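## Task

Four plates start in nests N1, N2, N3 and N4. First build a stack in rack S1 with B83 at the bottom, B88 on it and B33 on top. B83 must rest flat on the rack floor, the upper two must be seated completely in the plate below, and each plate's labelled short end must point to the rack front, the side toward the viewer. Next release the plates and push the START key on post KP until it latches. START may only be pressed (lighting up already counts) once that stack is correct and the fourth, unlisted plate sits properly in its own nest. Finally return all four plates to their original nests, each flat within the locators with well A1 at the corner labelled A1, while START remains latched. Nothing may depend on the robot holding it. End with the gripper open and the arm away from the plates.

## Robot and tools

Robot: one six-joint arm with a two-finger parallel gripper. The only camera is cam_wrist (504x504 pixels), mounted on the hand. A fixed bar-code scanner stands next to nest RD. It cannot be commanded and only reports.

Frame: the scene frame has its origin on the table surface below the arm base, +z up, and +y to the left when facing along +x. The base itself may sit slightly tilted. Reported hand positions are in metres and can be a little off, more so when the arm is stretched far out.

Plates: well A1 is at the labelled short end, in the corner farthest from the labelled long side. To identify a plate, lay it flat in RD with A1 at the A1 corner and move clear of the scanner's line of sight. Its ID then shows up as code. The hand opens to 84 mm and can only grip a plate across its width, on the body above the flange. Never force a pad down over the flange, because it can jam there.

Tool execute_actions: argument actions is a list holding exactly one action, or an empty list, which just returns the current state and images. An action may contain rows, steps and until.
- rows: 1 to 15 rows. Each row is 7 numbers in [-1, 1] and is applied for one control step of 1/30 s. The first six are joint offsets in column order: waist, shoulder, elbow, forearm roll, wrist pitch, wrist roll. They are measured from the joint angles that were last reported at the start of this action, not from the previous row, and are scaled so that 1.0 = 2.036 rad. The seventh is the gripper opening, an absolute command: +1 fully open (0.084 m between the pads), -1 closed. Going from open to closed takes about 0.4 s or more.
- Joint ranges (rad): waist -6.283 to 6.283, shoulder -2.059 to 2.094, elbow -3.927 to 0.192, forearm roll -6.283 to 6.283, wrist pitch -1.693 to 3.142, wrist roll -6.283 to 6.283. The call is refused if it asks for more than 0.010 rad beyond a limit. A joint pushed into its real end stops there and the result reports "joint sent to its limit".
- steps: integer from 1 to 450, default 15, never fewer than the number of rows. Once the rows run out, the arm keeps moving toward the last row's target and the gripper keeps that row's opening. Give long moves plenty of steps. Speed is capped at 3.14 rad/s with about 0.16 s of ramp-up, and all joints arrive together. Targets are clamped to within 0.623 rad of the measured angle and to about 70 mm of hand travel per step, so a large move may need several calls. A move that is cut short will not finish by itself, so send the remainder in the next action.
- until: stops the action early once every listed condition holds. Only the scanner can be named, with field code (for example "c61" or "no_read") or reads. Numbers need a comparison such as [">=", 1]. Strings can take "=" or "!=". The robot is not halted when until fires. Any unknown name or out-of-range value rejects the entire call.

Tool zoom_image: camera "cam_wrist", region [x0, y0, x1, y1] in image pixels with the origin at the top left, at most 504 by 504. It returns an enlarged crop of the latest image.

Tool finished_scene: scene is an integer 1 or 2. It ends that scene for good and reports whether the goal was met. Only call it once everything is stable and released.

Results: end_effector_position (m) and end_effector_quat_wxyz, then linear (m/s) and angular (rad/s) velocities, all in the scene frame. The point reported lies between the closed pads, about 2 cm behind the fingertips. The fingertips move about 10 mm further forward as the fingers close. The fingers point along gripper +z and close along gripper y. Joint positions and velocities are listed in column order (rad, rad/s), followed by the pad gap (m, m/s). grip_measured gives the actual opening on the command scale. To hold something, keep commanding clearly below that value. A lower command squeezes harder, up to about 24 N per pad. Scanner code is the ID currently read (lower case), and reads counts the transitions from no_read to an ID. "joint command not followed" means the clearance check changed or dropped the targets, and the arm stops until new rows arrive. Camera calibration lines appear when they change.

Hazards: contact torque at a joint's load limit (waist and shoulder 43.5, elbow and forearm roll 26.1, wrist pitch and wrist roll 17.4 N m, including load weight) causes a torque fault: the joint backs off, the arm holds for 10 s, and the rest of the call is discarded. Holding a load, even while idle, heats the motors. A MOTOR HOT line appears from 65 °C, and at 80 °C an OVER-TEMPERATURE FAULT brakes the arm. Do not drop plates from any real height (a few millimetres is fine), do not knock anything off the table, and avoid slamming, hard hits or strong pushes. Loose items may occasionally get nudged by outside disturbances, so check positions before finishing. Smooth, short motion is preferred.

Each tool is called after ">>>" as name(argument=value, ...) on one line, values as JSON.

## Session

>>> execute_actions(actions=[])

Scene clock: 0.00 s.
end_effector_position=(-0.1364, +0.4456, +0.1459) grip_measured=+1.00 end_effector_quat_wxyz=(+0.572, +0.599, -0.442, -0.344) end_effector_velocity=(-0.000, -0.000, +0.000) end_effector_angular_velocity=(-0.001, +0.001, +0.000)
Joint positions: [ 1.511 -0.668 -0.599  0.988  1.618  1.947  0.084]
Joint velocities: [-0.     0.     0.001 -0.     0.001 -0.     0.   ]
scanner: code=no_read reads=0
camera_calibration (this result's frames):
cam_wrist: T_world_to_cam=[[-0.146424, 0.0552585, 0.987677, -0.156648], [-0.368514, 0.923524, -0.106302, -0.375515], [-0.918018, -0.379538, -0.114863, 0.195286], [0, 0, 0, 1]] pos_world=[0.0179562, 0.429571, 0.137231]

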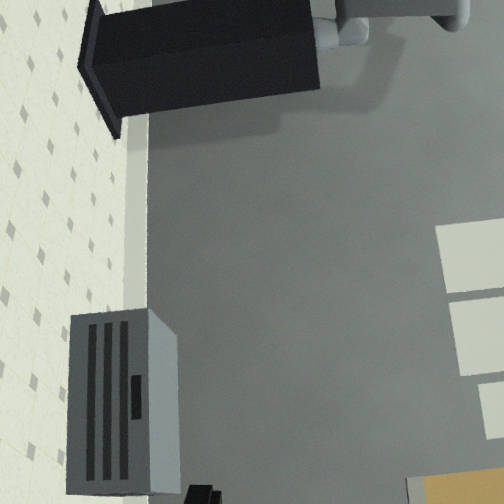

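>>> execute_actions(actions=[{"rows":[[0,-0.3,0,0,0.2,0,1]],"steps":25}])

Scene clock: 2.17 s.
end_effector_position=(-0.1422, +0.4075, +0.3468) grip_measured=+1.00 end_effector_quat_wxyz=(+0.505, +0.707, -0.241, -0.432) end_effector_velocity=(+0.000, +0.001, +0.004) end_effector_angular_velocity=(+0.017, +0.000, +0.001)
Joint positions: [ 1.51  -1.276 -0.598  0.988  2.025  1.947  0.084]
Joint velocities: [ 0.001 -0.01  -0.007  0.001  0.002 -0.001  0.   ]
scanner: code=no_read reads=0
camera_calibration (this result's frames):
cam_wrist: T_world_to_cam=[[0.0842428, -0.366999, 0.926399, -0.127732], [-0.508759, 0.783549, 0.356673, -0.444654], [-0.856777, -0.501361, -0.120706, 0.258942], [0, 0, 0, 1]] pos_world=[0.0063946, 0.431354, 0.308183]

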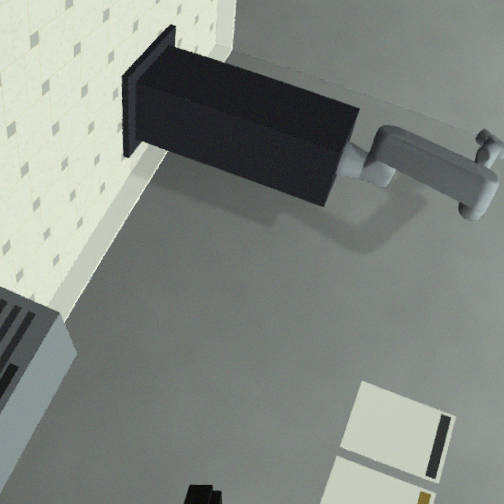

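>>> execute_actions(actions=[{"rows":[[-0.992,0.175,-0.005,-0.048,-0.071,-0.082,1]],"steps":45}])

>>> execute_actions(actions=[{"rows":[[-0.222,0.22,0.242,0.226,-0.263,-0.103,1]],"steps":35}])

Scene clock: 5.07 s.
end_effector_position=(+0.2808, +0.3363, +0.2485) grip_measured=+1.00 end_effector_quat_wxyz=(-0.000, -0.425, +0.905, -0.000) end_effector_velocity=(+0.001, -0.002, +0.001) end_effector_angular_velocity=(-0.001, -0.006, -0.007)
Joint positions: [-0.507 -0.92  -0.609  0.89   1.881  1.78   0.084]
Joint velocities: [-0.008  0.001  0.001 -0.001 -0.001  0.     0.   ]
scanner: code=no_read reads=0
camera_calibration (this result's frames):
cam_wrist: T_world_to_cam=[[-0.761741, 0.647858, -0.00551851, 0.0293731], [0.647861, 0.761758, 0.00150873, -0.367711], [0.00518121, -0.00242596, -0.999984, 0.382496], [0, 0, 0, 1]] pos_world=[0.258618, 0.262005, 0.383206]

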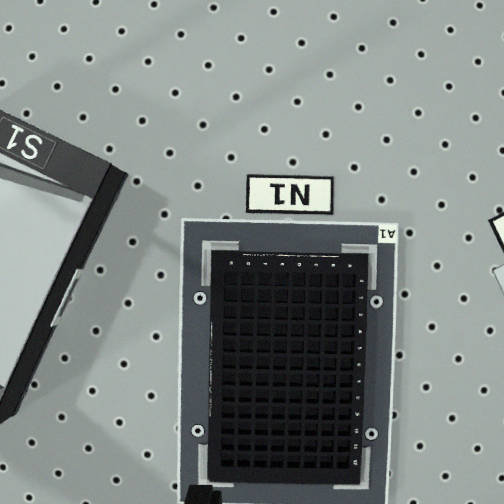

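Scene clock: 6.23 s.
end_effector_position=(+0.3204, +0.0680, +0.2387) grip_measured=+1.00 end_effector_quat_wxyz=(+0.382, -0.011, +0.924, -0.004) end_effector_velocity=(+0.000, +0.000, +0.000) end_effector_angular_velocity=(+0.002, -0.001, -0.000)
Joint positions: [-0.959 -0.473 -0.116  1.35   1.346  1.57   0.084]
Joint velocities: [-0.001  0.001 -0.     0.     0.002  0.    -0.   ]
scanner: code=no_read reads=0
camera_calibration (this result's frames):
cam_wrist: T_world_to_cam=[[-0.00427487, 0.999926, -0.0113629, -0.0318671], [0.706248, 0.0110635, 0.707878, -0.325293], [0.707951, -0.00499892, -0.706243, 0.0766999], [0, 0, 0, 1]] pos_world=[0.175302, 0.0358471, 0.284074]

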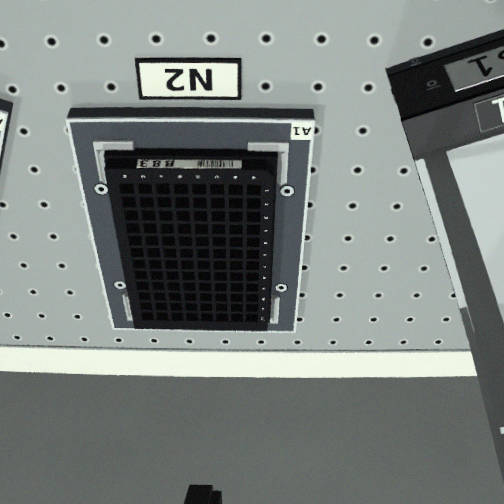

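>>> zoom_image(camera="cam_wrist", region=[110, 140, 270, 190])

Region (110, 140, 270, 190) of cam_wrist's 504x504 image, scaled by 3.150, with more detail than that image has; it fills the top 158 rows of this view, and the rest is white.

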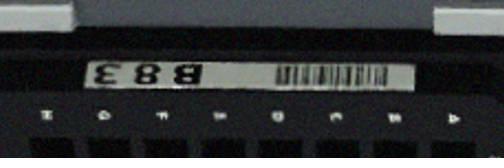

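>>> execute_actions(actions=[{"rows":[[0,0,0,-0.08,-0.22,0,1]],"steps":20}])

Scene clock: 8.93 s.
end_effector_position=(+0.2630, -0.0343, +0.2654) grip_measured=+1.00 end_effector_quat_wxyz=(+0.306, +0.041, +0.925, -0.223) end_effector_velocity=(-0.000, -0.001, +0.001) end_effector_angular_velocity=(-0.003, +0.001, -0.001)
Joint positions: [-0.959 -0.473 -0.116  1.188  0.898  1.57   0.084]
Joint velocities: [-0.001  0.    -0.001 -0.002 -0.002 -0.    -0.   ]
scanner: code=no_read reads=0
camera_calibration (this result's frames):
cam_wrist: T_world_to_cam=[[0.226122, 0.895634, -0.383024, 0.104951], [0.805273, 0.0493702, 0.590845, -0.296174], [0.548091, -0.442043, -0.710067, 0.163754], [0, 0, 0, 1]] pos_world=[0.125018, -0.00698908, 0.331468]

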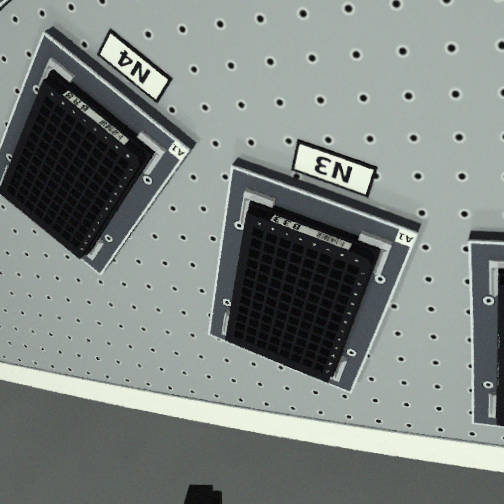

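>>> zoom_image(camera="cam_wrist", region=[40, 70, 150, 160])

>>> zoom_image(camera="cam_wrist", region=[250, 190, 370, 270])

Region (40, 70, 150, 160) of cam_wrist's 504x504 image, scaled by 4.582, with more detail than that image has; it fills the top 412 rows of this view, and the rest is white.

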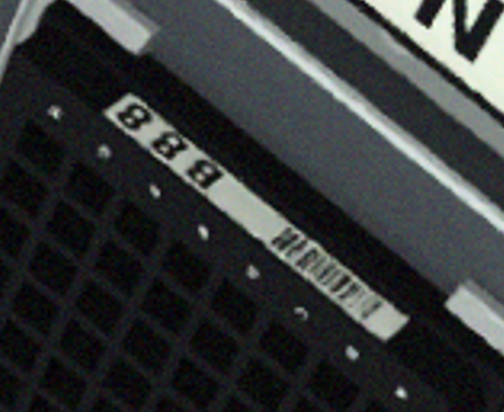

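Region (250, 190, 370, 270) of cam_wrist's 504x504 image, scaled by 4.200, with more detail than that image has.

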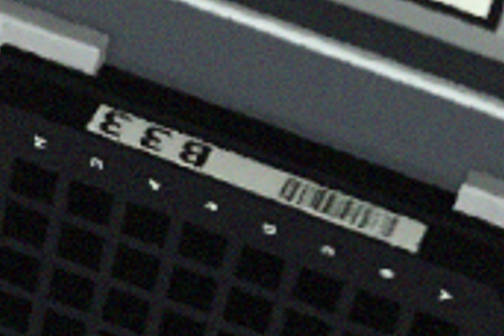

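>>> execute_actions(actions=[{"rows":[[0.181,0.21,-0.45,-0.185,0.316,0.198,1]],"steps":32}])

>>> execute_actions(actions=[{"rows":[[0.06,-0.13,0.11,0.02,0.02,-0.04,1]],"steps":25}])

Scene clock: 14.00 s.
end_effector_position=(+0.4439, +0.1234, +0.3049) grip_measured=+1.00 end_effector_quat_wxyz=(+0.033, -0.144, +0.988, -0.036) end_effector_velocity=(+0.001, +0.001, -0.000) end_effector_angular_velocity=(-0.000, +0.002, +0.002)
Joint positions: [-0.591 -0.046 -1.031  0.811  1.541  1.973  0.084]
Joint velocities: [ 0.002  0.001 -0.004 -0.     0.001  0.001  0.   ]
scanner: code=no_read reads=0
camera_calibration (this result's frames):
cam_wrist: T_world_to_cam=[[-0.269116, 0.959305, -0.0854958, 0.0591926], [0.959869, 0.274426, 0.05781, -0.406838], [0.0789198, -0.0665072, -0.99466, 0.411092], [0, 0, 0, 1]] pos_world=[0.373998, 0.082204, 0.437477]

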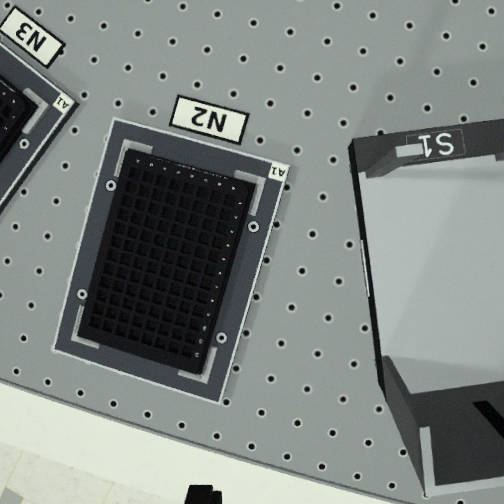

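Scene clock: 14.83 s.
end_effector_position=(+0.3945, +0.2035, +0.2494) grip_measured=+1.00 end_effector_quat_wxyz=(+0.000, -0.235, +0.972, -0.001) end_effector_velocity=(-0.000, +0.001, -0.000) end_effector_angular_velocity=(-0.001, -0.001, +0.002)
Joint positions: [-0.469 -0.31  -0.808  0.852  1.582  1.892  0.084]
Joint velocities: [ 0.001 -0.003  0.001  0.001 -0.     0.     0.   ]
scanner: code=no_read reads=0
camera_calibration (this result's frames):
cam_wrist: T_world_to_cam=[[-0.444514, 0.895731, -0.0085513, 0.0272311], [0.895751, 0.444549, 0.00268486, -0.373737], [0.00620639, -0.00646638, -0.99996, 0.382855], [0, 0, 0, 1]] pos_world=[0.344504, 0.144228, 0.384076]

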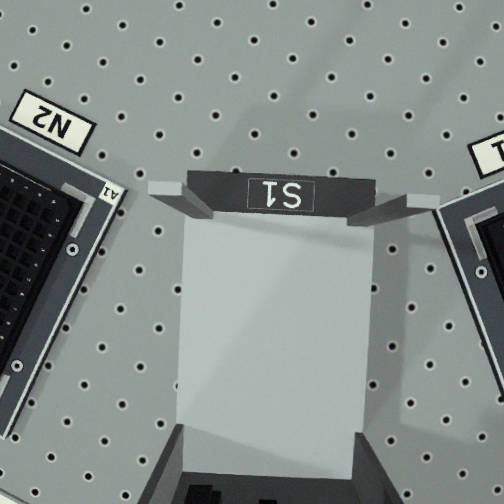

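>>> execute_actions(actions=[{"rows":[[-0.0113,0.0255,0.0201,-0.0044,-0.0221,-0.0128,1]],"steps":20}])

Scene clock: 25.07 s.
end_effector_position=(+0.3871, +0.1703, +0.2390) grip_measured=+1.00 end_effector_quat_wxyz=(+0.001, -0.207, +0.978, -0.001) end_effector_velocity=(-0.000, +0.000, -0.000) end_effector_angular_velocity=(+0.001, +0.001, -0.001)
Joint positions: [-0.492 -0.258 -0.767  0.843  1.537  1.866  0.084]
Joint velocities: [-0.     0.001 -0.    -0.     0.001 -0.    -0.   ]
scanner: code=no_read reads=0
camera_calibration (this result's frames):
cam_wrist: T_world_to_cam=[[-0.393068, 0.919483, -0.00698809, 0.0292646], [0.91949, 0.393098, 0.00350763, -0.352931], [0.00597221, -0.00504674, -0.999969, 0.372193], [0, 0, 0, 1]] pos_world=[0.333797, 0.113707, 0.373624]

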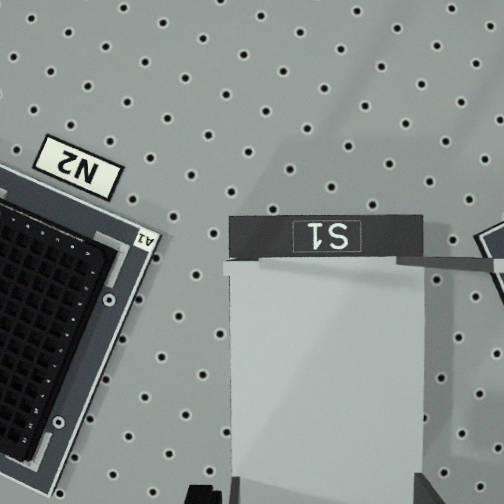

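>>> execute_actions(actions=[{"rows":[[-0.03,0.2485,-0.1473,-0.0113,-0.0501,0.1,1]],"steps":28}])

Scene clock: 33.07 s.
end_effector_position=(+0.4443, +0.0325, +0.2402) grip_measured=+1.00 end_effector_quat_wxyz=(-0.000, -0.014, +1.000, -0.001) end_effector_velocity=(-0.000, -0.001, -0.000) end_effector_angular_velocity=(+0.000, -0.000, -0.003)
Joint positions: [-0.553  0.247 -1.067  0.82   1.435  2.07   0.084]
Joint velocities: [-0.001  0.003 -0.001  0.    -0.001  0.    -0.   ]
scanner: code=no_read reads=0
camera_calibration (this result's frames):
cam_wrist: T_world_to_cam=[[-0.0154109, 0.999858, -0.00675921, 0.00795413], [0.999879, 0.0154258, 0.00215039, -0.374515], [0.00225435, -0.00672525, -0.999975, 0.374085], [0, 0, 0, 1]] pos_world=[0.373748, 0.00033999, 0.374934]

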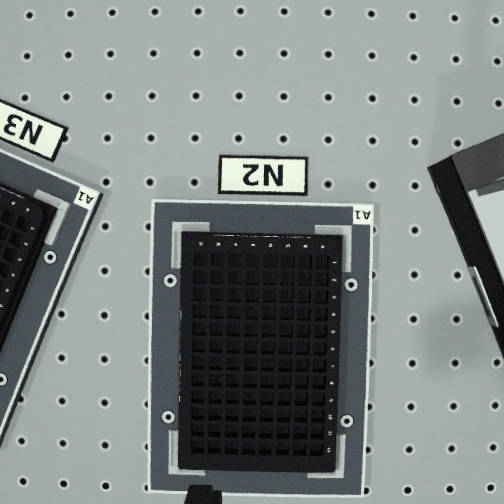

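>>> execute_actions(actions=[{"rows":[[0.1414,0.0904,0.0889,0.1483,-0.1705,-0.0869,1]],"steps":30}])

Scene clock: 39.20 s.
end_effector_position=(+0.4262, -0.0021, +0.0692) grip_measured=+1.00 end_effector_quat_wxyz=(+0.000, +0.003, +1.000, -0.000) end_effector_velocity=(-0.001, -0.000, -0.001) end_effector_angular_velocity=(+0.000, +0.002, -0.001)
Joint positions: [-0.265  0.431 -0.886  1.122  1.088  1.893  0.084]
Joint velocities: [ 0.001  0.001  0.001  0.    -0.001 -0.     0.   ]
scanner: code=no_read reads=0
camera_calibration (this result's frames):
cam_wrist: T_world_to_cam=[[0.0182504, 0.999813, -0.00638912, 0.026784], [0.999829, -0.0182309, 0.00308803, -0.355674], [0.00297097, -0.00644439, -0.999975, 0.202582], [0, 0, 0, 1]] pos_world=[0.354522, -0.0319578, 0.203847]

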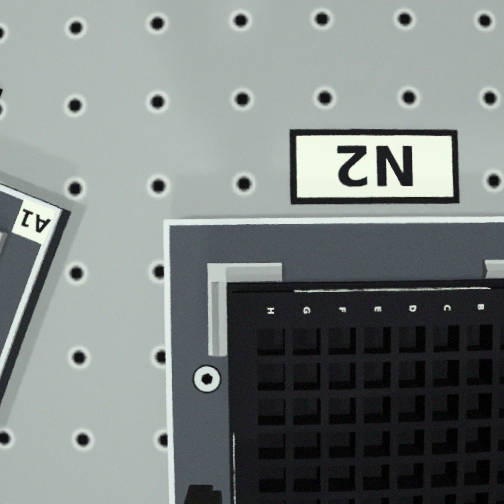

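>>> execute_actions(actions=[{"rows":[[0.0248,0.0151,-0.0025,0.0266,-0.0148,-0.0074,1]],"steps":20}])

Scene clock: 45.27 s.
end_effector_position=(+0.4286, -0.0005, +0.0473) grip_measured=+1.00 end_effector_quat_wxyz=(+0.001, +0.004, +1.000, -0.000) end_effector_velocity=(+0.001, -0.000, +0.000) end_effector_angular_velocity=(-0.001, -0.001, +0.001)
Joint positions: [-0.215  0.462 -0.891  1.176  1.058  1.878  0.084]
Joint velocities: [ 0.001  0.    -0.001  0.    -0.001 -0.     0.   ]
scanner: code=no_read reads=0
camera_calibration (this result's frames):
cam_wrist: T_world_to_cam=[[0.0200241, 0.99978, -0.00619791, 0.0242622], [0.999793, -0.0200015, 0.00367748, -0.357985], [0.0035527, -0.00627026, -0.999974, 0.180394], [0, 0, 0, 1]] pos_world=[0.356784, -0.030286, 0.181856]

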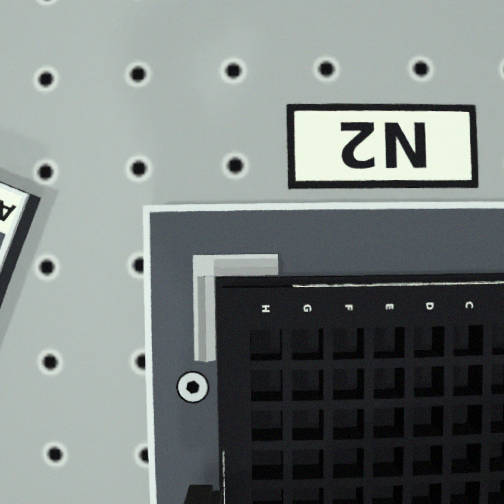

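>>> execute_actions(actions=[{"rows":[[0,0,0,0,0,0,0.3],[0,0,0,0,0,0,0.3],[0,0,0,0,0,0,0.3],[0,0,0,0,0,0,0.3],[0,0,0,0,0,0,0.3],[0,0,0,0,0,0,0.3],[0,0,0,0,0,0,0.3],[0,0,0,0,0,0,0.3],[0,0,0,0,0,0,0.3],[-0.008,-0.005,0,-0.0085,0.005,0.0035,0.3],[-0.016,-0.01,0,-0.017,0.01,0.007,0.3],[-0.023,-0.015,-0.0005,-0.0255,0.0155,0.0105,0.3],[-0.023,-0.015,-0.0005,-0.0255,0.0155,0.0105,0.3],[-0.023,-0.015,-0.0005,-0.0255,0.0155,0.0105,0.3],[-0.175,-0.105,-0.095,-0.18,0.195,0.094,0.3]],"steps":38}])

Scene clock: 49.53 s.
end_effector_position=(+0.4441, +0.0320, +0.2494) grip_measured=+0.91 end_effector_quat_wxyz=(+0.001, -0.016, +1.000, -0.000) end_effector_velocity=(+0.002, +0.000, +0.005) end_effector_angular_velocity=(-0.007, -0.006, +0.004)
Joint positions: [-0.57   0.249 -1.084  0.81   1.455  2.069  0.081]
Joint velocities: [-0.005 -0.005 -0.005 -0.002  0.001  0.001 -0.   ]
scanner: code=no_read reads=0
camera_calibration (this result's frames):
cam_wrist: T_world_to_cam=[[-0.0184539, 0.999811, -0.00612819, 0.00977353], [0.999821, 0.0184783, 0.00394901, -0.374874], [0.0040615, -0.00605422, -0.999973, 0.382456], [0, 0, 0, 1]] pos_world=[0.373434, -0.000529182, 0.383986]

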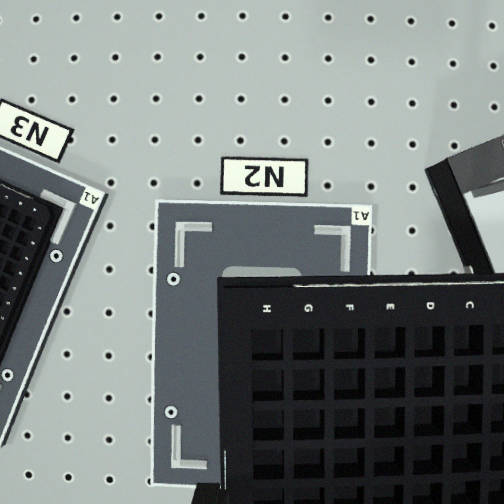

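>>> execute_actions(actions=[{"rows":[[-0.0098,-0.144,0.0255,0.001,0.042,-0.047,0.3]],"steps":25}])

Scene clock: 60.97 s.
end_effector_position=(+0.4442, +0.1230, +0.3045) grip_measured=+0.91 end_effector_quat_wxyz=(+0.033, -0.144, +0.988, -0.036) end_effector_velocity=(+0.000, +0.001, +0.001) end_effector_angular_velocity=(-0.002, -0.001, +0.003)
Joint positions: [-0.59  -0.044 -1.032  0.812  1.54   1.973  0.081]
Joint velocities: [-0.    -0.003 -0.001  0.     0.001  0.     0.   ]
scanner: code=no_read reads=0
camera_calibration (this result's frames):
cam_wrist: T_world_to_cam=[[-0.268859, 0.959416, -0.0850658, 0.0593128], [0.959946, 0.27414, 0.0578933, -0.40701], [0.0788637, -0.0660935, -0.994692, 0.410608], [0, 0, 0, 1]] pos_world=[0.374272, 0.0818106, 0.437037]

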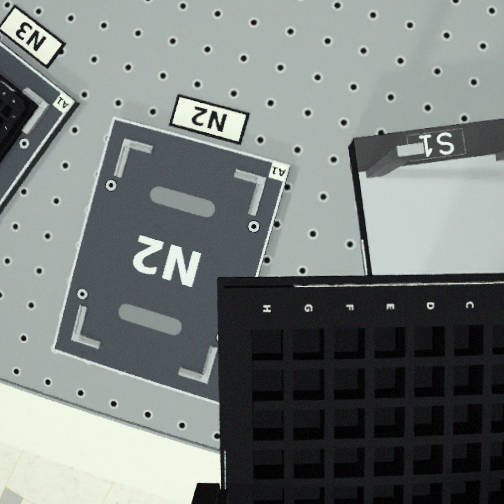

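>>> execute_actions(actions=[{"rows":[[0.048,-0.105,0.130,0.0152,-0.0015,-0.0525,0.3]],"steps":25}])

Scene clock: 62.33 s.
end_effector_position=(+0.3871, +0.1700, +0.2392) grip_measured=+0.91 end_effector_quat_wxyz=(+0.001, -0.206, +0.978, -0.001) end_effector_velocity=(-0.000, +0.000, -0.000) end_effector_angular_velocity=(+0.000, -0.000, -0.000)
Joint positions: [-0.493 -0.258 -0.767  0.843  1.537  1.866  0.081]
Joint velocities: [ 0.001 -0.001  0.002  0.001 -0.001 -0.    -0.   ]
scanner: code=no_read reads=0
camera_calibration (this result's frames):
cam_wrist: T_world_to_cam=[[-0.39221, 0.919848, -0.00709302, 0.0291176], [0.919855, 0.392241, 0.00366415, -0.35288], [0.00615263, -0.00508743, -0.999968, 0.372304], [0, 0, 0, 1]] pos_world=[0.333728, 0.113524, 0.373792]

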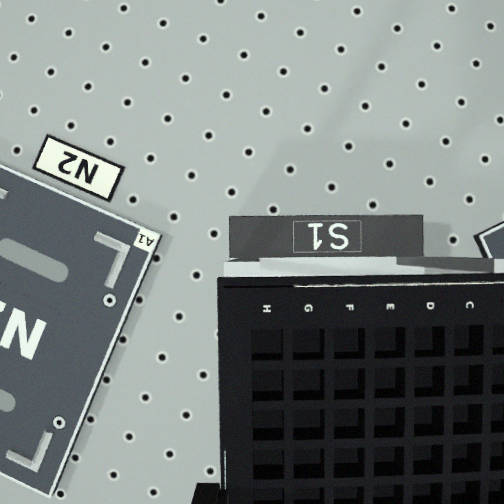

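>>> execute_actions(actions=[{"rows":[[0.047,-0.0045,0.036,0.026,-0.05,0,0.3]],"steps":20}])

Scene clock: 65.50 s.
end_effector_position=(+0.3878, +0.1712, +0.2014) grip_measured=+0.91 end_effector_quat_wxyz=(+0.001, -0.208, +0.978, -0.000) end_effector_velocity=(+0.000, +0.000, -0.000) end_effector_angular_velocity=(+0.000, +0.000, +0.000)
Joint positions: [-0.397 -0.267 -0.694  0.895  1.436  1.866  0.081]
Joint velocities: [ 0.001 -0.    -0.     0.     0.     0.     0.   ]
scanner: code=no_read reads=0
camera_calibration (this result's frames):
cam_wrist: T_world_to_cam=[[-0.394514, 0.918869, -0.00623236, 0.0289551], [0.918869, 0.394542, 0.00410393, -0.353959], [0.0062299, -0.00410766, -0.999972, 0.334345], [0, 0, 0, 1]] pos_world=[0.334582, 0.114419, 0.335969]

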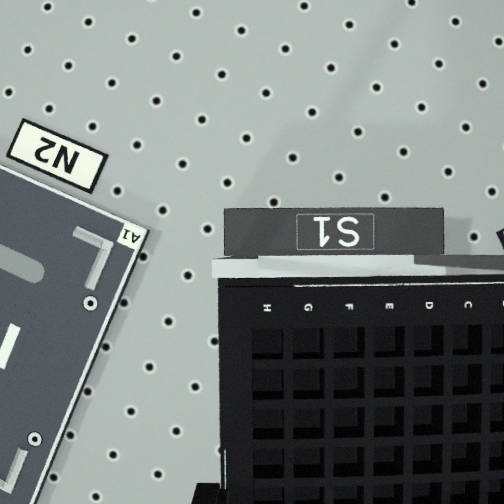

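Continue to ~z.17.

>>> execute_actions(actions=[{"rows":[[0.0417,0.002,0.0255,0.0255,-0.0445,-0.0025,0.3]],"steps":25}])

>>> execute_actions(actions=[{"rows":[[0.0265,0.004,0.0142,0.017,-0.0274,-0.003,0.3]],"steps":20}])

Scene clock: 67.73 s.
end_effector_position=(+0.3886, +0.1716, +0.1700) grip_measured=+0.82 end_effector_quat_wxyz=(+0.002, -0.209, +0.978, -0.001) end_effector_velocity=(+0.000, -0.000, -0.000) end_effector_angular_velocity=(-0.000, -0.001, -0.001)
Joint positions: [-0.312 -0.263 -0.642  0.947  1.345  1.861  0.077]
Joint velocities: [ 0.     0.001  0.     0.001 -0.002  0.     0.   ]
scanner: code=no_read reads=0
camera_calibration (this result's frames):
cam_wrist: T_world_to_cam=[[-0.396298, 0.918082, -0.00858082, 0.0299533], [0.91808, 0.396352, 0.00584208, -0.355016], [0.00876453, -0.00556267, -0.999946, 0.302209], [0, 0, 0, 1]] pos_world=[0.335155, 0.114893, 0.304524]

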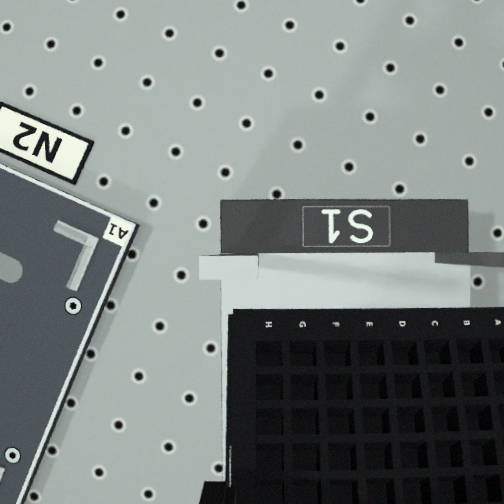

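Scene clock: 68.40 s.
end_effector_position=(+0.3879, +0.1713, +0.1503) grip_measured=+0.82 end_effector_quat_wxyz=(+0.002, -0.209, +0.978, -0.002) end_effector_velocity=(+0.000, +0.000, -0.000) end_effector_angular_velocity=(-0.000, -0.000, +0.000)
Joint positions: [-0.259 -0.255 -0.614  0.982  1.289  1.855  0.077]
Joint velocities: [ 0.001  0.    -0.     0.    -0.    -0.     0.   ]
scanner: code=no_read reads=0
camera_calibration (this result's frames):
cam_wrist: T_world_to_cam=[[-0.396085, 0.918166, -0.00937821, 0.0298047], [0.918176, 0.396141, 0.00502909, -0.354024], [0.00833263, -0.0066189, -0.999943, 0.282844], [0, 0, 0, 1]] pos_world=[0.334505, 0.11475, 0.284888]

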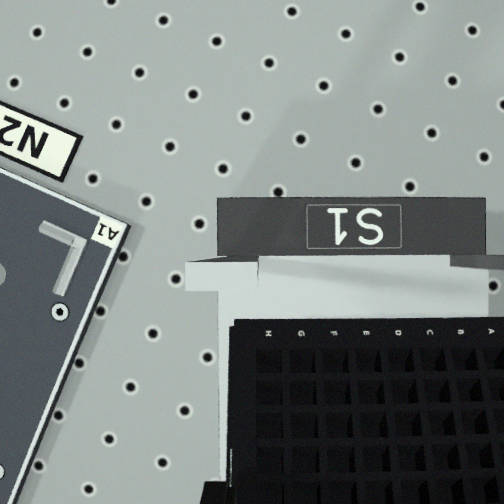

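>>> execute_actions(actions=[{"rows":[[0.0565,0.0185,0.0235,0.0417,-0.0545,-0.0108,0.3]],"steps":30}])

Scene clock: 70.67 s.
end_effector_position=(+0.3842, +0.1696, +0.1079) grip_measured=+0.85 end_effector_quat_wxyz=(-0.001, -0.205, +0.979, +0.000) end_effector_velocity=(-0.000, -0.000, -0.000) end_effector_angular_velocity=(+0.000, +0.000, -0.000)
Joint positions: [-0.143 -0.217 -0.566  1.067  1.178  1.833  0.079]
Joint velocities: [ 0.  0.  0.  0.  0. -0.  0.]
scanner: code=no_read reads=0
camera_calibration (this result's frames):
cam_wrist: T_world_to_cam=[[-0.389341, 0.92108, -0.00494342, 0.0259501], [0.92109, 0.389348, 0.000589466, -0.349258], [0.00246766, -0.00432383, -0.999988, 0.242289], [0, 0, 0, 1]] pos_world=[0.331204, 0.113129, 0.24262]

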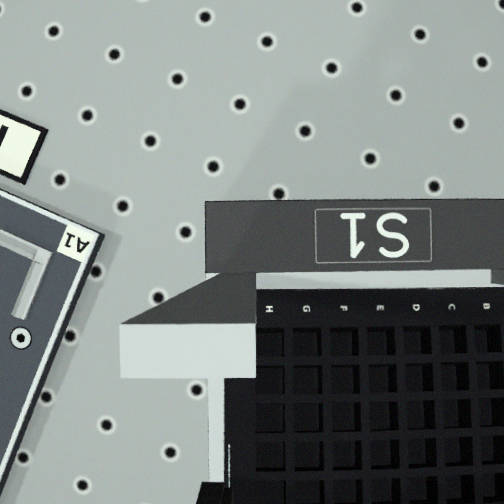

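Leveling. Continue half step.

>>> execute_actions(actions=[{"rows":[[0.025,0.012,0.004,0.0214,-0.0225,-0.0076,0.3]],"steps":25}])

Scene clock: 72.13 s.
end_effector_position=(+0.3860, +0.1704, +0.0910) grip_measured=+0.91 end_effector_quat_wxyz=(+0.000, -0.206, +0.978, +0.000) end_effector_velocity=(-0.001, +0.000, -0.000) end_effector_angular_velocity=(+0.001, +0.002, -0.001)
Joint positions: [-0.093 -0.193 -0.56   1.111  1.132  1.818  0.081]
Joint velocities: [ 0.     0.001  0.    -0.     0.002  0.     0.   ]
scanner: code=no_read reads=0
camera_calibration (this result's frames):
cam_wrist: T_world_to_cam=[[-0.391994, 0.919954, -0.00500617, 0.0269851], [0.919953, 0.392013, 0.00363203, -0.351465], [0.00530379, -0.00318171, -0.999981, 0.224149], [0, 0, 0, 1]] pos_world=[0.332721, 0.113667, 0.225556]

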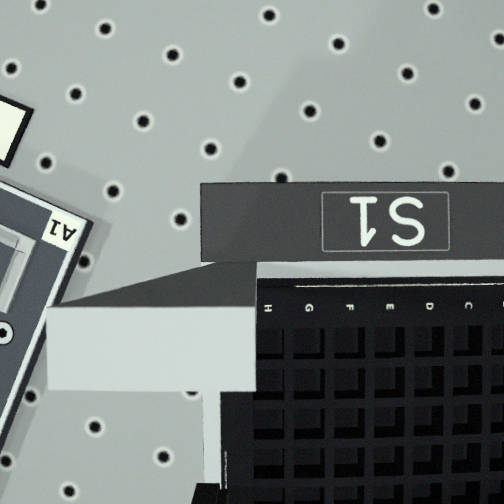

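>>> execute_actions(actions=[{"rows":[[0.002,0.001,0,0.002,-0.002,0,0.3],[0.002,0.001,0,0.002,-0.002,0,0.3],[0.002,0.001,0,0.002,-0.002,0,0.3],[0.002,0.001,0,0.002,-0.002,0,0.3],[0.002,0.001,0,0.002,-0.002,0,0.3],[0.002,0.001,0,0.002,-0.002,0,1]],"steps":18}])

Scene clock: 74.13 s.
end_effector_position=(+0.3854, +0.1700, +0.0893) grip_measured=+1.00 end_effector_quat_wxyz=(-0.000, -0.205, +0.979, +0.000) end_effector_velocity=(+0.006, +0.003, +0.003) end_effector_angular_velocity=(+0.001, -0.013, +0.007)
Joint positions: [-0.089 -0.191 -0.558  1.115  1.128  1.818  0.084]
Joint velocities: [-0.001 -0.004 -0.01   0.006 -0.     0.     0.   ]
scanner: code=no_read reads=0
camera_calibration (this result's frames):
cam_wrist: T_world_to_cam=[[-0.389762, 0.920904, -0.00458368, 0.0260678], [0.920906, 0.389776, 0.0026193, -0.350711], [0.00419873, -0.00320023, -0.999986, 0.222811], [0, 0, 0, 1]] pos_world=[0.332197, 0.113406, 0.223846]

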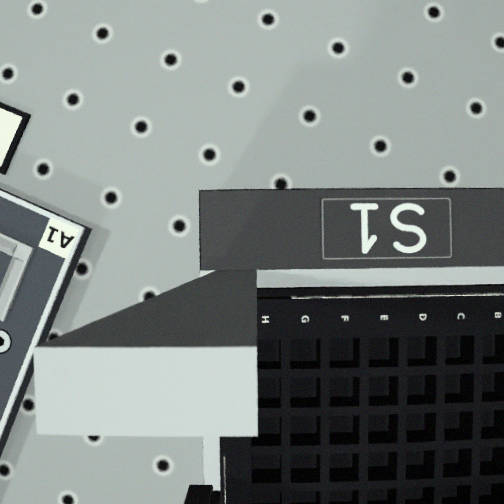

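>>> execute_actions(actions=[{"rows":[[-0.027,-0.0113,-0.007,-0.0236,0.0246,0.0074,1],[-0.027,-0.0113,-0.007,-0.0236,0.0246,0.0074,1],[-0.027,-0.0113,-0.007,-0.0236,0.0246,0.0074,1],[-0.027,-0.0113,-0.007,-0.0236,0.0246,0.0074,1],[-0.083,-0.0295,-0.0255,-0.065,0.079,0.0177,1],[-0.083,-0.0295,-0.0255,-0.065,0.079,0.0177,1],[-0.083,-0.0295,-0.0255,-0.065,0.079,0.0177,1],[-0.083,-0.0295,-0.0255,-0.065,0.079,0.0177,1],[-0.136,-0.037,-0.054,-0.099,0.134,0.023,1],[-0.136,-0.037,-0.054,-0.099,0.134,0.023,1],[-0.136,-0.037,-0.054,-0.099,0.134,0.023,1],[-0.136,-0.037,-0.054,-0.099,0.134,0.023,1],[-0.198,-0.033,-0.1017,-0.1336,0.201,0.0236,1]],"steps":25}])

>>> execute_actions(actions=[{"rows":[[-0.117,0.478,-0.282,-0.061,-0.0815,0.173,1]],"steps":40}])

Scene clock: 78.60 s.
end_effector_position=(+0.3858, +0.1700, +0.2373) grip_measured=+1.00 end_effector_quat_wxyz=(-0.001, -0.206, +0.979, +0.001) end_effector_velocity=(+0.004, +0.002, +0.004) end_effector_angular_velocity=(-0.007, -0.007, +0.011)
Joint positions: [-0.49  -0.257 -0.763  0.843  1.538  1.866  0.084]
Joint velocities: [-0.001 -0.003 -0.012 -0.     0.001 -0.     0.   ]
scanner: code=no_read reads=0
camera_calibration (this result's frames):
cam_wrist: T_world_to_cam=[[-0.391085, 0.92035, -0.00294046, 0.0271217], [0.920351, 0.39109, 0.00146462, -0.351204], [0.00249795, -0.00213347, -0.999995, 0.371368], [0, 0, 0, 1]] pos_world=[0.33291, 0.113183, 0.371961]

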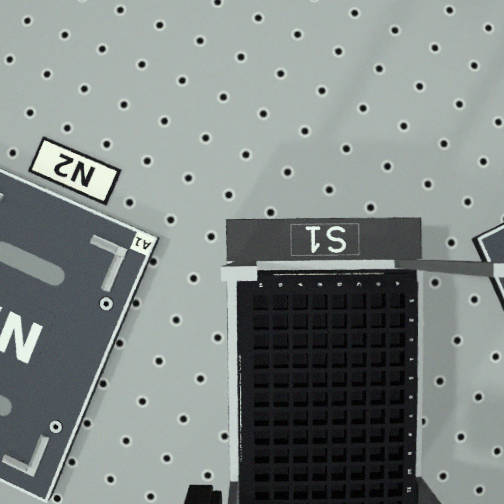

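Scene clock: 79.93 s.
end_effector_position=(+0.4075, -0.1473, +0.2418) grip_measured=+1.00 end_effector_quat_wxyz=(-0.002, +0.170, +0.985, -0.003) end_effector_velocity=(-0.001, -0.001, -0.001) end_effector_angular_velocity=(+0.001, +0.000, -0.002)
Joint positions: [-0.728  0.715 -1.337  0.719  1.372  2.218  0.084]
Joint velocities: [-0.001  0.003 -0.    -0.    -0.    -0.    -0.   ]
scanner: code=no_read reads=0
camera_calibration (this result's frames):
cam_wrist: T_world_to_cam=[[0.347796, 0.937487, -0.0124964, 0.0313582], [0.937562, -0.347818, 0.000376688, -0.362618], [-0.00399335, -0.0118472, -0.999922, 0.376328], [0, 0, 0, 1]] pos_world=[0.330574, -0.151065, 0.376827]

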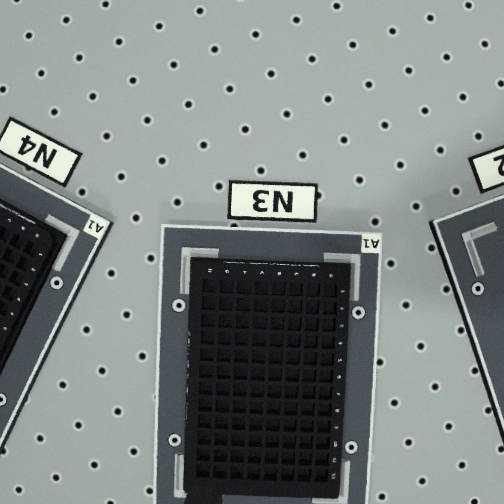

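>>> execute_actions(actions=[{"rows":[[-0.1164,0.2294,-0.1729,-0.0778,-0.0064,0.1385,1]],"steps":30}])

Scene clock: 87.57 s.
end_effector_position=(+0.3006, -0.3171, +0.2396) grip_measured=+1.00 end_effector_quat_wxyz=(+0.001, +0.389, +0.921, -0.000) end_effector_velocity=(-0.001, -0.001, +0.001) end_effector_angular_velocity=(-0.002, -0.001, -0.001)
Joint positions: [-0.965  1.182 -1.689  0.561  1.359  2.5    0.084]
Joint velocities: [-0.002  0.001 -0.001 -0.001 -0.001  0.    -0.   ]
scanner: code=no_read reads=0
camera_calibration (this result's frames):
cam_wrist: T_world_to_cam=[[0.725391, 0.688314, -0.00564827, 0.0335596], [0.688337, -0.725376, 0.004669, -0.367322], [-0.000883378, -0.00727476, -0.999973, 0.372207], [0, 0, 0, 1]] pos_world=[0.228826, -0.286839, 0.374101]

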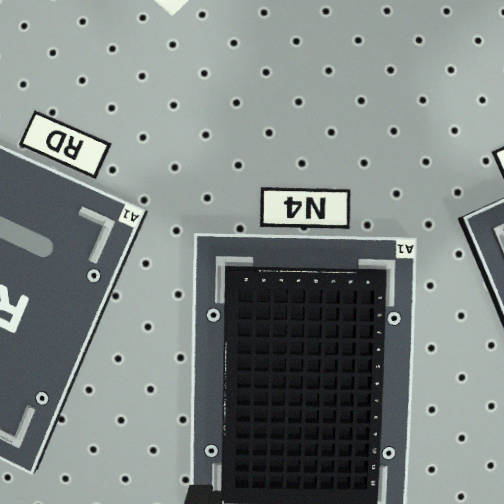

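>>> execute_actions(actions=[{"rows":[[0.1079,0.0702,0.0879,0.1299,-0.1448,-0.0619,1]],"steps":30}])

Scene clock: 92.67 s.
end_effector_position=(+0.2961, -0.3219, +0.0699) grip_measured=+1.00 end_effector_quat_wxyz=(+0.001, +0.403, +0.915, -0.001) end_effector_velocity=(-0.001, +0.001, -0.002) end_effector_angular_velocity=(+0.003, +0.002, -0.002)
Joint positions: [-0.746  1.324 -1.51   0.825  1.064  2.374  0.084]
Joint velocities: [ 0.001  0.001  0.002  0.    -0.    -0.    -0.   ]
scanner: code=no_read reads=0
camera_calibration (this result's frames):
cam_wrist: T_world_to_cam=[[0.745618, 0.666346, -0.00617619, 0.0262041], [0.666373, -0.745603, 0.00488022, -0.366922], [-0.00135307, -0.00775442, -0.999969, 0.202396], [0, 0, 0, 1]] pos_world=[0.225242, -0.289469, 0.204342]

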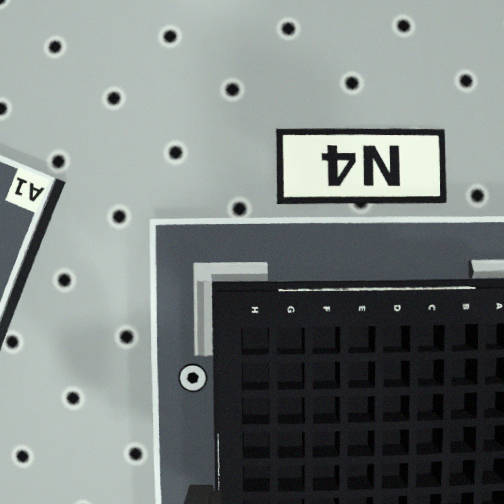

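>>> execute_actions(actions=[{"rows":[[-0.0014,0.0052,-0.0071,-0.0022,0.0015,0.0015,1],[-0.0014,0.0052,-0.0071,-0.0022,0.0015,0.0015,1],[-0.0014,0.0052,-0.0071,-0.0022,0.0015,0.0015,1],[-0.0014,0.0052,-0.0071,-0.0022,0.0015,0.0015,1],[-0.0014,0.0052,-0.0071,-0.0022,0.0015,0.0015,1],[-0.0014,0.0052,-0.0071,-0.0022,0.0015,0.0015,1],[-0.0014,0.0052,-0.0071,-0.0022,0.0015,0.0015,1],[-0.0014,0.0052,-0.0071,-0.0022,0.0015,0.0015,1],[0.0174,0.0209,-0.0074,0.0216,-0.0103,-0.0088,1]],"steps":28}])

Scene clock: 98.27 s.
end_effector_position=(+0.2962, -0.3248, +0.0466) grip_measured=+1.00 end_effector_quat_wxyz=(+0.001, +0.403, +0.915, -0.000) end_effector_velocity=(-0.001, +0.000, -0.001) end_effector_angular_velocity=(+0.001, +0.001, -0.000)
Joint positions: [-0.71   1.367 -1.526  0.869  1.043  2.356  0.084]
Joint velocities: [ 0.001  0.     0.001 -0.     0.    -0.    -0.   ]
scanner: code=no_read reads=0
camera_calibration (this result's frames):
cam_wrist: T_world_to_cam=[[0.746198, 0.665705, -0.00513861, 0.02742], [0.665723, -0.746191, 0.00355731, -0.369004], [-0.00146627, -0.00607535, -0.99998, 0.179691], [0, 0, 0, 1]] pos_world=[0.225457, -0.292509, 0.181141]

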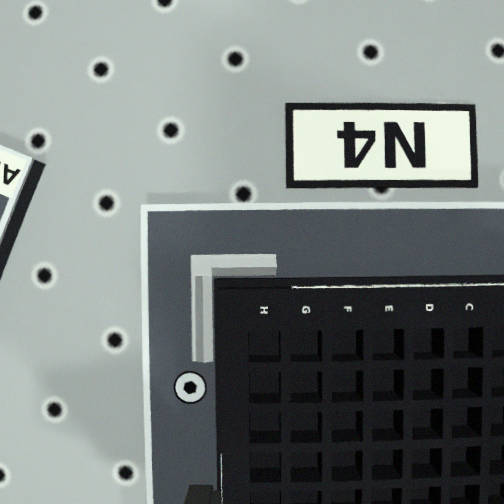

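>>> execute_actions(actions=[{"rows":[[-0.001,-0.0008,0,-0.001,0.0005,0,1],[-0.001,-0.0008,0,-0.001,0.0005,0,1],[-0.001,-0.0008,0,-0.001,0.0005,0,1],[-0.001,-0.0008,0,-0.001,0.0005,0,1],[-0.001,-0.0008,0,-0.001,0.0005,0,0.3],[-0.001,-0.0008,0,-0.001,0.0005,0,0.3],[-0.001,-0.0008,0,-0.001,0.0005,0,0.3],[-0.001,-0.0008,0,-0.001,0.0005,0,0.3],[-0.001,-0.0008,0,-0.001,0.0005,0,0.3],[-0.001,-0.0008,0,-0.001,0.0005,0,0.3],[-0.001,-0.0008,0,-0.001,0.0005,0,0.3],[-0.001,-0.0008,0,-0.001,0.0005,0,0.3],[-0.001,-0.0008,0,-0.001,0.0005,0,0.3],[-0.001,-0.0008,0,-0.001,0.0005,0,0.3],[-0.019,-0.016,0.0003,-0.024,0.012,0.01,0.3]],"steps":28}])

>>> execute_actions(actions=[{"rows":[[0.01,-0.304,0.092,-0.05,0.15,-0.078,0.3]],"steps":30}])

>>> execute_actions(actions=[{"rows":[[0.068,-0.373,0.15,0.0457,0.083,-0.12,0.3]],"steps":30}])

Scene clock: 102.87 s.
end_effector_position=(+0.2957, -0.3246, +0.0695) grip_measured=+0.29 end_effector_quat_wxyz=(+0.000, +0.402, +0.915, -0.000) end_effector_velocity=(+0.009, -0.005, +0.010) end_effector_angular_velocity=(-0.022, -0.010, +0.013)
Joint positions: [-0.748  1.335 -1.524  0.82   1.068  2.376  0.056]
Joint velocities: [-0.004 -0.01  -0.014 -0.001 -0.005  0.     0.   ]
scanner: code=no_read reads=0
camera_calibration (this result's frames):
cam_wrist: T_world_to_cam=[[0.745438, 0.66655, -0.0057006, 0.0283522], [0.666571, -0.745435, 0.00313696, -0.368542], [-0.00215848, -0.00613827, -0.999979, 0.202773], [0, 0, 0, 1]] pos_world=[0.224963, -0.292378, 0.204087]

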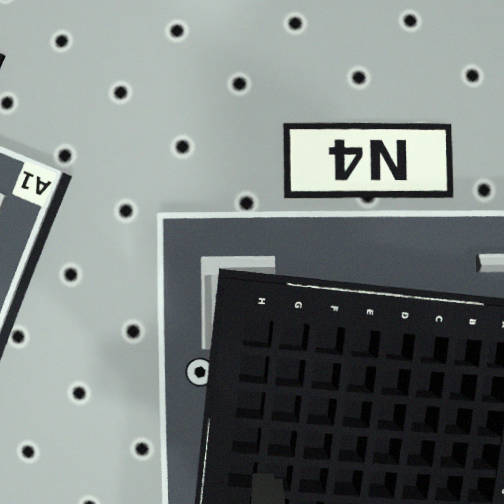

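Scene clock: 103.87 s.
end_effector_position=(+0.4068, -0.1472, +0.2407) grip_measured=+0.29 end_effector_quat_wxyz=(-0.003, +0.171, +0.985, -0.002) end_effector_velocity=(+0.002, +0.002, +0.002) end_effector_angular_velocity=(-0.003, -0.001, +0.005)
Joint positions: [-0.728  0.717 -1.337  0.719  1.373  2.217  0.056]
Joint velocities: [ 0.001 -0.006 -0.    -0.     0.001  0.    -0.   ]
scanner: code=no_read reads=0
camera_calibration (this result's frames):
cam_wrist: T_world_to_cam=[[0.348538, 0.937238, -0.0103146, 0.0306986], [0.937276, -0.348579, -0.00248986, -0.361209], [-0.00592904, -0.00879979, -0.999944, 0.376424], [0, 0, 0, 1]] pos_world=[0.330085, -0.15137, 0.37582]

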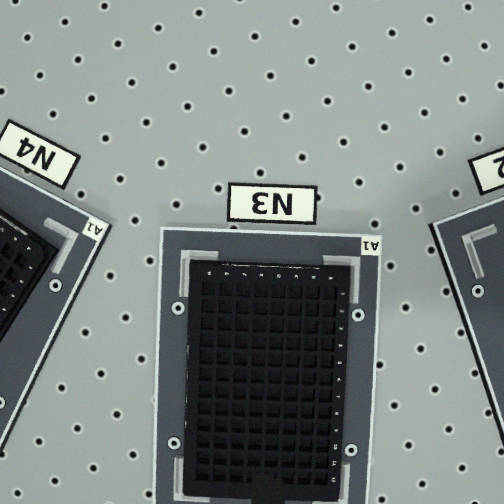

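Scene clock: 104.87 s.
end_effector_position=(+0.4437, +0.1222, +0.3033) grip_measured=+0.29 end_effector_quat_wxyz=(+0.031, -0.142, +0.989, -0.034) end_effector_velocity=(+0.002, +0.004, +0.002) end_effector_angular_velocity=(-0.005, -0.004, +0.010)
Joint positions: [-0.59  -0.04  -1.031  0.811  1.542  1.973  0.056]
Joint velocities: [ 0.002 -0.01  -0.003  0.001  0.001 -0.    -0.   ]
scanner: code=no_read reads=0
camera_calibration (this result's frames):
cam_wrist: T_world_to_cam=[[-0.266657, 0.960383, -0.0809837, 0.0574755], [0.960816, 0.271491, 0.0559007, -0.405674], [0.0756724, -0.0629041, -0.995147, 0.410604], [0, 0, 0, 1]] pos_world=[0.374033, 0.080767, 0.435943]

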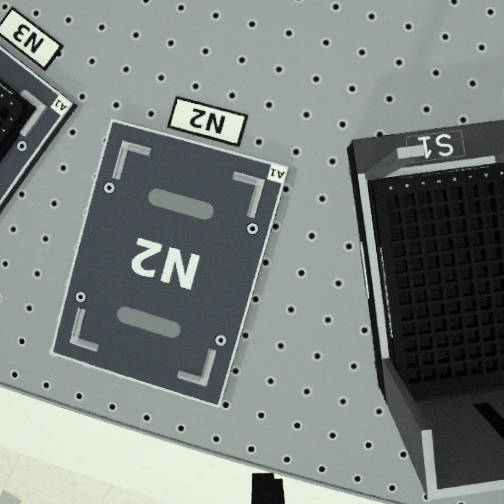

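>>> execute_actions(actions=[{"rows":[[-0.184,0.6,-0.323,-0.123,-0.09,0.33,1]],"steps":45}])

>>> execute_actions(actions=[{"rows":[[0.098,0.067,0.081,0.115,-0.137,-0.072,1]],"steps":30}])

Scene clock: 107.20 s.
end_effector_position=(+0.3013, -0.3167, +0.2399) grip_measured=+1.00 end_effector_quat_wxyz=(+0.001, +0.454, +0.891, -0.001) end_effector_velocity=(+0.001, -0.002, +0.002) end_effector_angular_velocity=(-0.004, -0.002, +0.001)
Joint positions: [-0.964  1.18  -1.689  0.561  1.359  2.645  0.084]
Joint velocities: [-0.002  0.003 -0.006  0.    -0.001  0.     0.   ]
scanner: code=no_read reads=0
camera_calibration (this result's frames):
cam_wrist: T_world_to_cam=[[0.816808, 0.576884, -0.00554317, -0.0300757], [0.576908, -0.816794, 0.0050392, -0.362915], [-0.00162059, -0.00731396, -0.999972, 0.372701], [0, 0, 0, 1]] pos_world=[0.234538, -0.27635, 0.374353]

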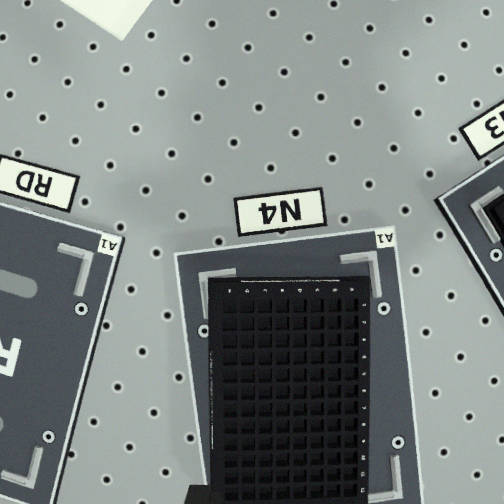

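Scene clock: 108.20 s.
end_effector_position=(+0.2963, -0.3242, +0.0818) grip_measured=+1.00 end_effector_quat_wxyz=(-0.000, +0.451, +0.892, -0.002) end_effector_velocity=(-0.002, +0.001, -0.002) end_effector_angular_velocity=(+0.004, +0.002, -0.002)
Joint positions: [-0.765  1.316 -1.524  0.795  1.08   2.498  0.084]
Joint velocities: [ 0.001  0.002  0.002 -0.     0.001 -0.    -0.   ]
scanner: code=no_read reads=0
camera_calibration (this result's frames):
cam_wrist: T_world_to_cam=[[0.813092, 0.582057, -0.00949512, -0.0194177], [0.582111, -0.813099, 0.00413072, -0.365655], [-0.00531616, -0.00888586, -0.999946, 0.215121], [0, 0, 0, 1]] pos_world=[0.229784, -0.2841, 0.216435]

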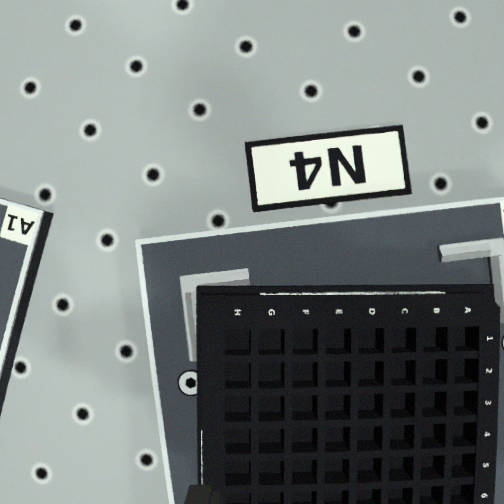

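>>> execute_actions(actions=[{"rows":[[0.0032,0.0191,-0.0125,0.0069,-0.0027,0,1]],"steps":20}])

Scene clock: 111.07 s.
end_effector_position=(+0.2934, -0.3306, +0.0701) grip_measured=+1.00 end_effector_quat_wxyz=(-0.000, +0.456, +0.890, +0.001) end_effector_velocity=(+0.001, -0.000, +0.001) end_effector_angular_velocity=(-0.001, -0.001, +0.002)
Joint positions: [-0.758  1.355 -1.549  0.809  1.074  2.498  0.084]
Joint velocities: [ 0.    -0.    -0.003  0.     0.001 -0.    -0.   ]
scanner: code=no_read reads=0
camera_calibration (this result's frames):
cam_wrist: T_world_to_cam=[[0.819662, 0.572829, -0.00456927, -0.0187616], [0.572841, -0.819665, 0.0018179, -0.368451], [-0.00270393, -0.00410753, -0.999988, 0.204117], [0, 0, 0, 1]] pos_world=[0.226994, -0.29042, 0.204698]

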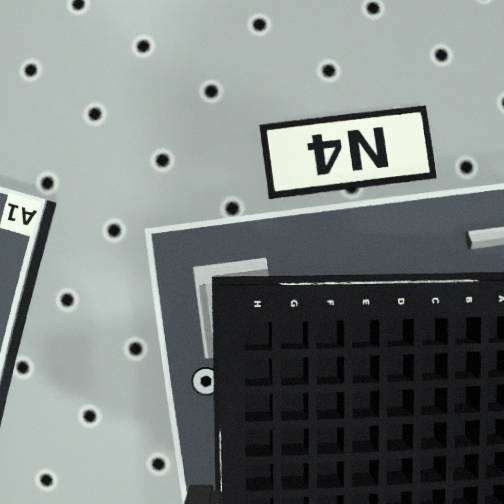

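>>> execute_actions(actions=[{"rows":[[-0.0021,0.0025,-0.0021,-0.0012,0.001,0,1],[-0.0021,0.0025,-0.0021,-0.0012,0.001,0,1],[-0.0021,0.0025,-0.0021,-0.0012,0.001,0,1],[-0.0021,0.0025,-0.0021,-0.0012,0.001,0,1],[-0.0021,0.0025,-0.0021,-0.0012,0.001,0,1],[-0.0021,0.0025,-0.0021,-0.0012,0.001,0,1],[-0.0021,0.0025,-0.0021,-0.0012,0.001,0,1],[-0.0021,0.0025,-0.0021,-0.0012,0.001,0,1],[0.01,0.0126,-0.0021,0.014,-0.0066,-0.0064,1]],"steps":28}])

Scene clock: 114.77 s.
end_effector_position=(+0.2921, -0.3316, +0.0548) grip_measured=+1.00 end_effector_quat_wxyz=(-0.000, +0.458, +0.889, +0.003) end_effector_velocity=(+0.001, -0.000, +0.001) end_effector_angular_velocity=(-0.002, -0.001, +0.002)
Joint positions: [-0.738  1.381 -1.554  0.838  1.061  2.485  0.084]
Joint velocities: [ 0.001 -0.001 -0.002  0.     0.001  0.     0.   ]
scanner: code=no_read reads=0
camera_calibration (this result's frames):
cam_wrist: T_world_to_cam=[[0.821158, 0.570699, -0.00140943, -0.0185547], [0.570699, -0.821159, -0.000578189, -0.368202], [-0.00148734, -0.000329576, -0.999999, 0.189719], [0, 0, 0, 1]] pos_world=[0.225651, -0.291701, 0.189479]

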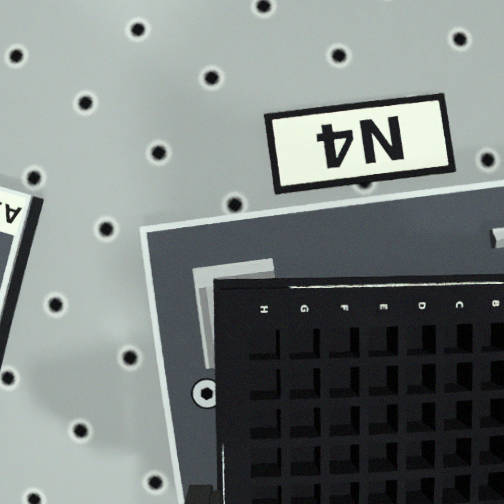

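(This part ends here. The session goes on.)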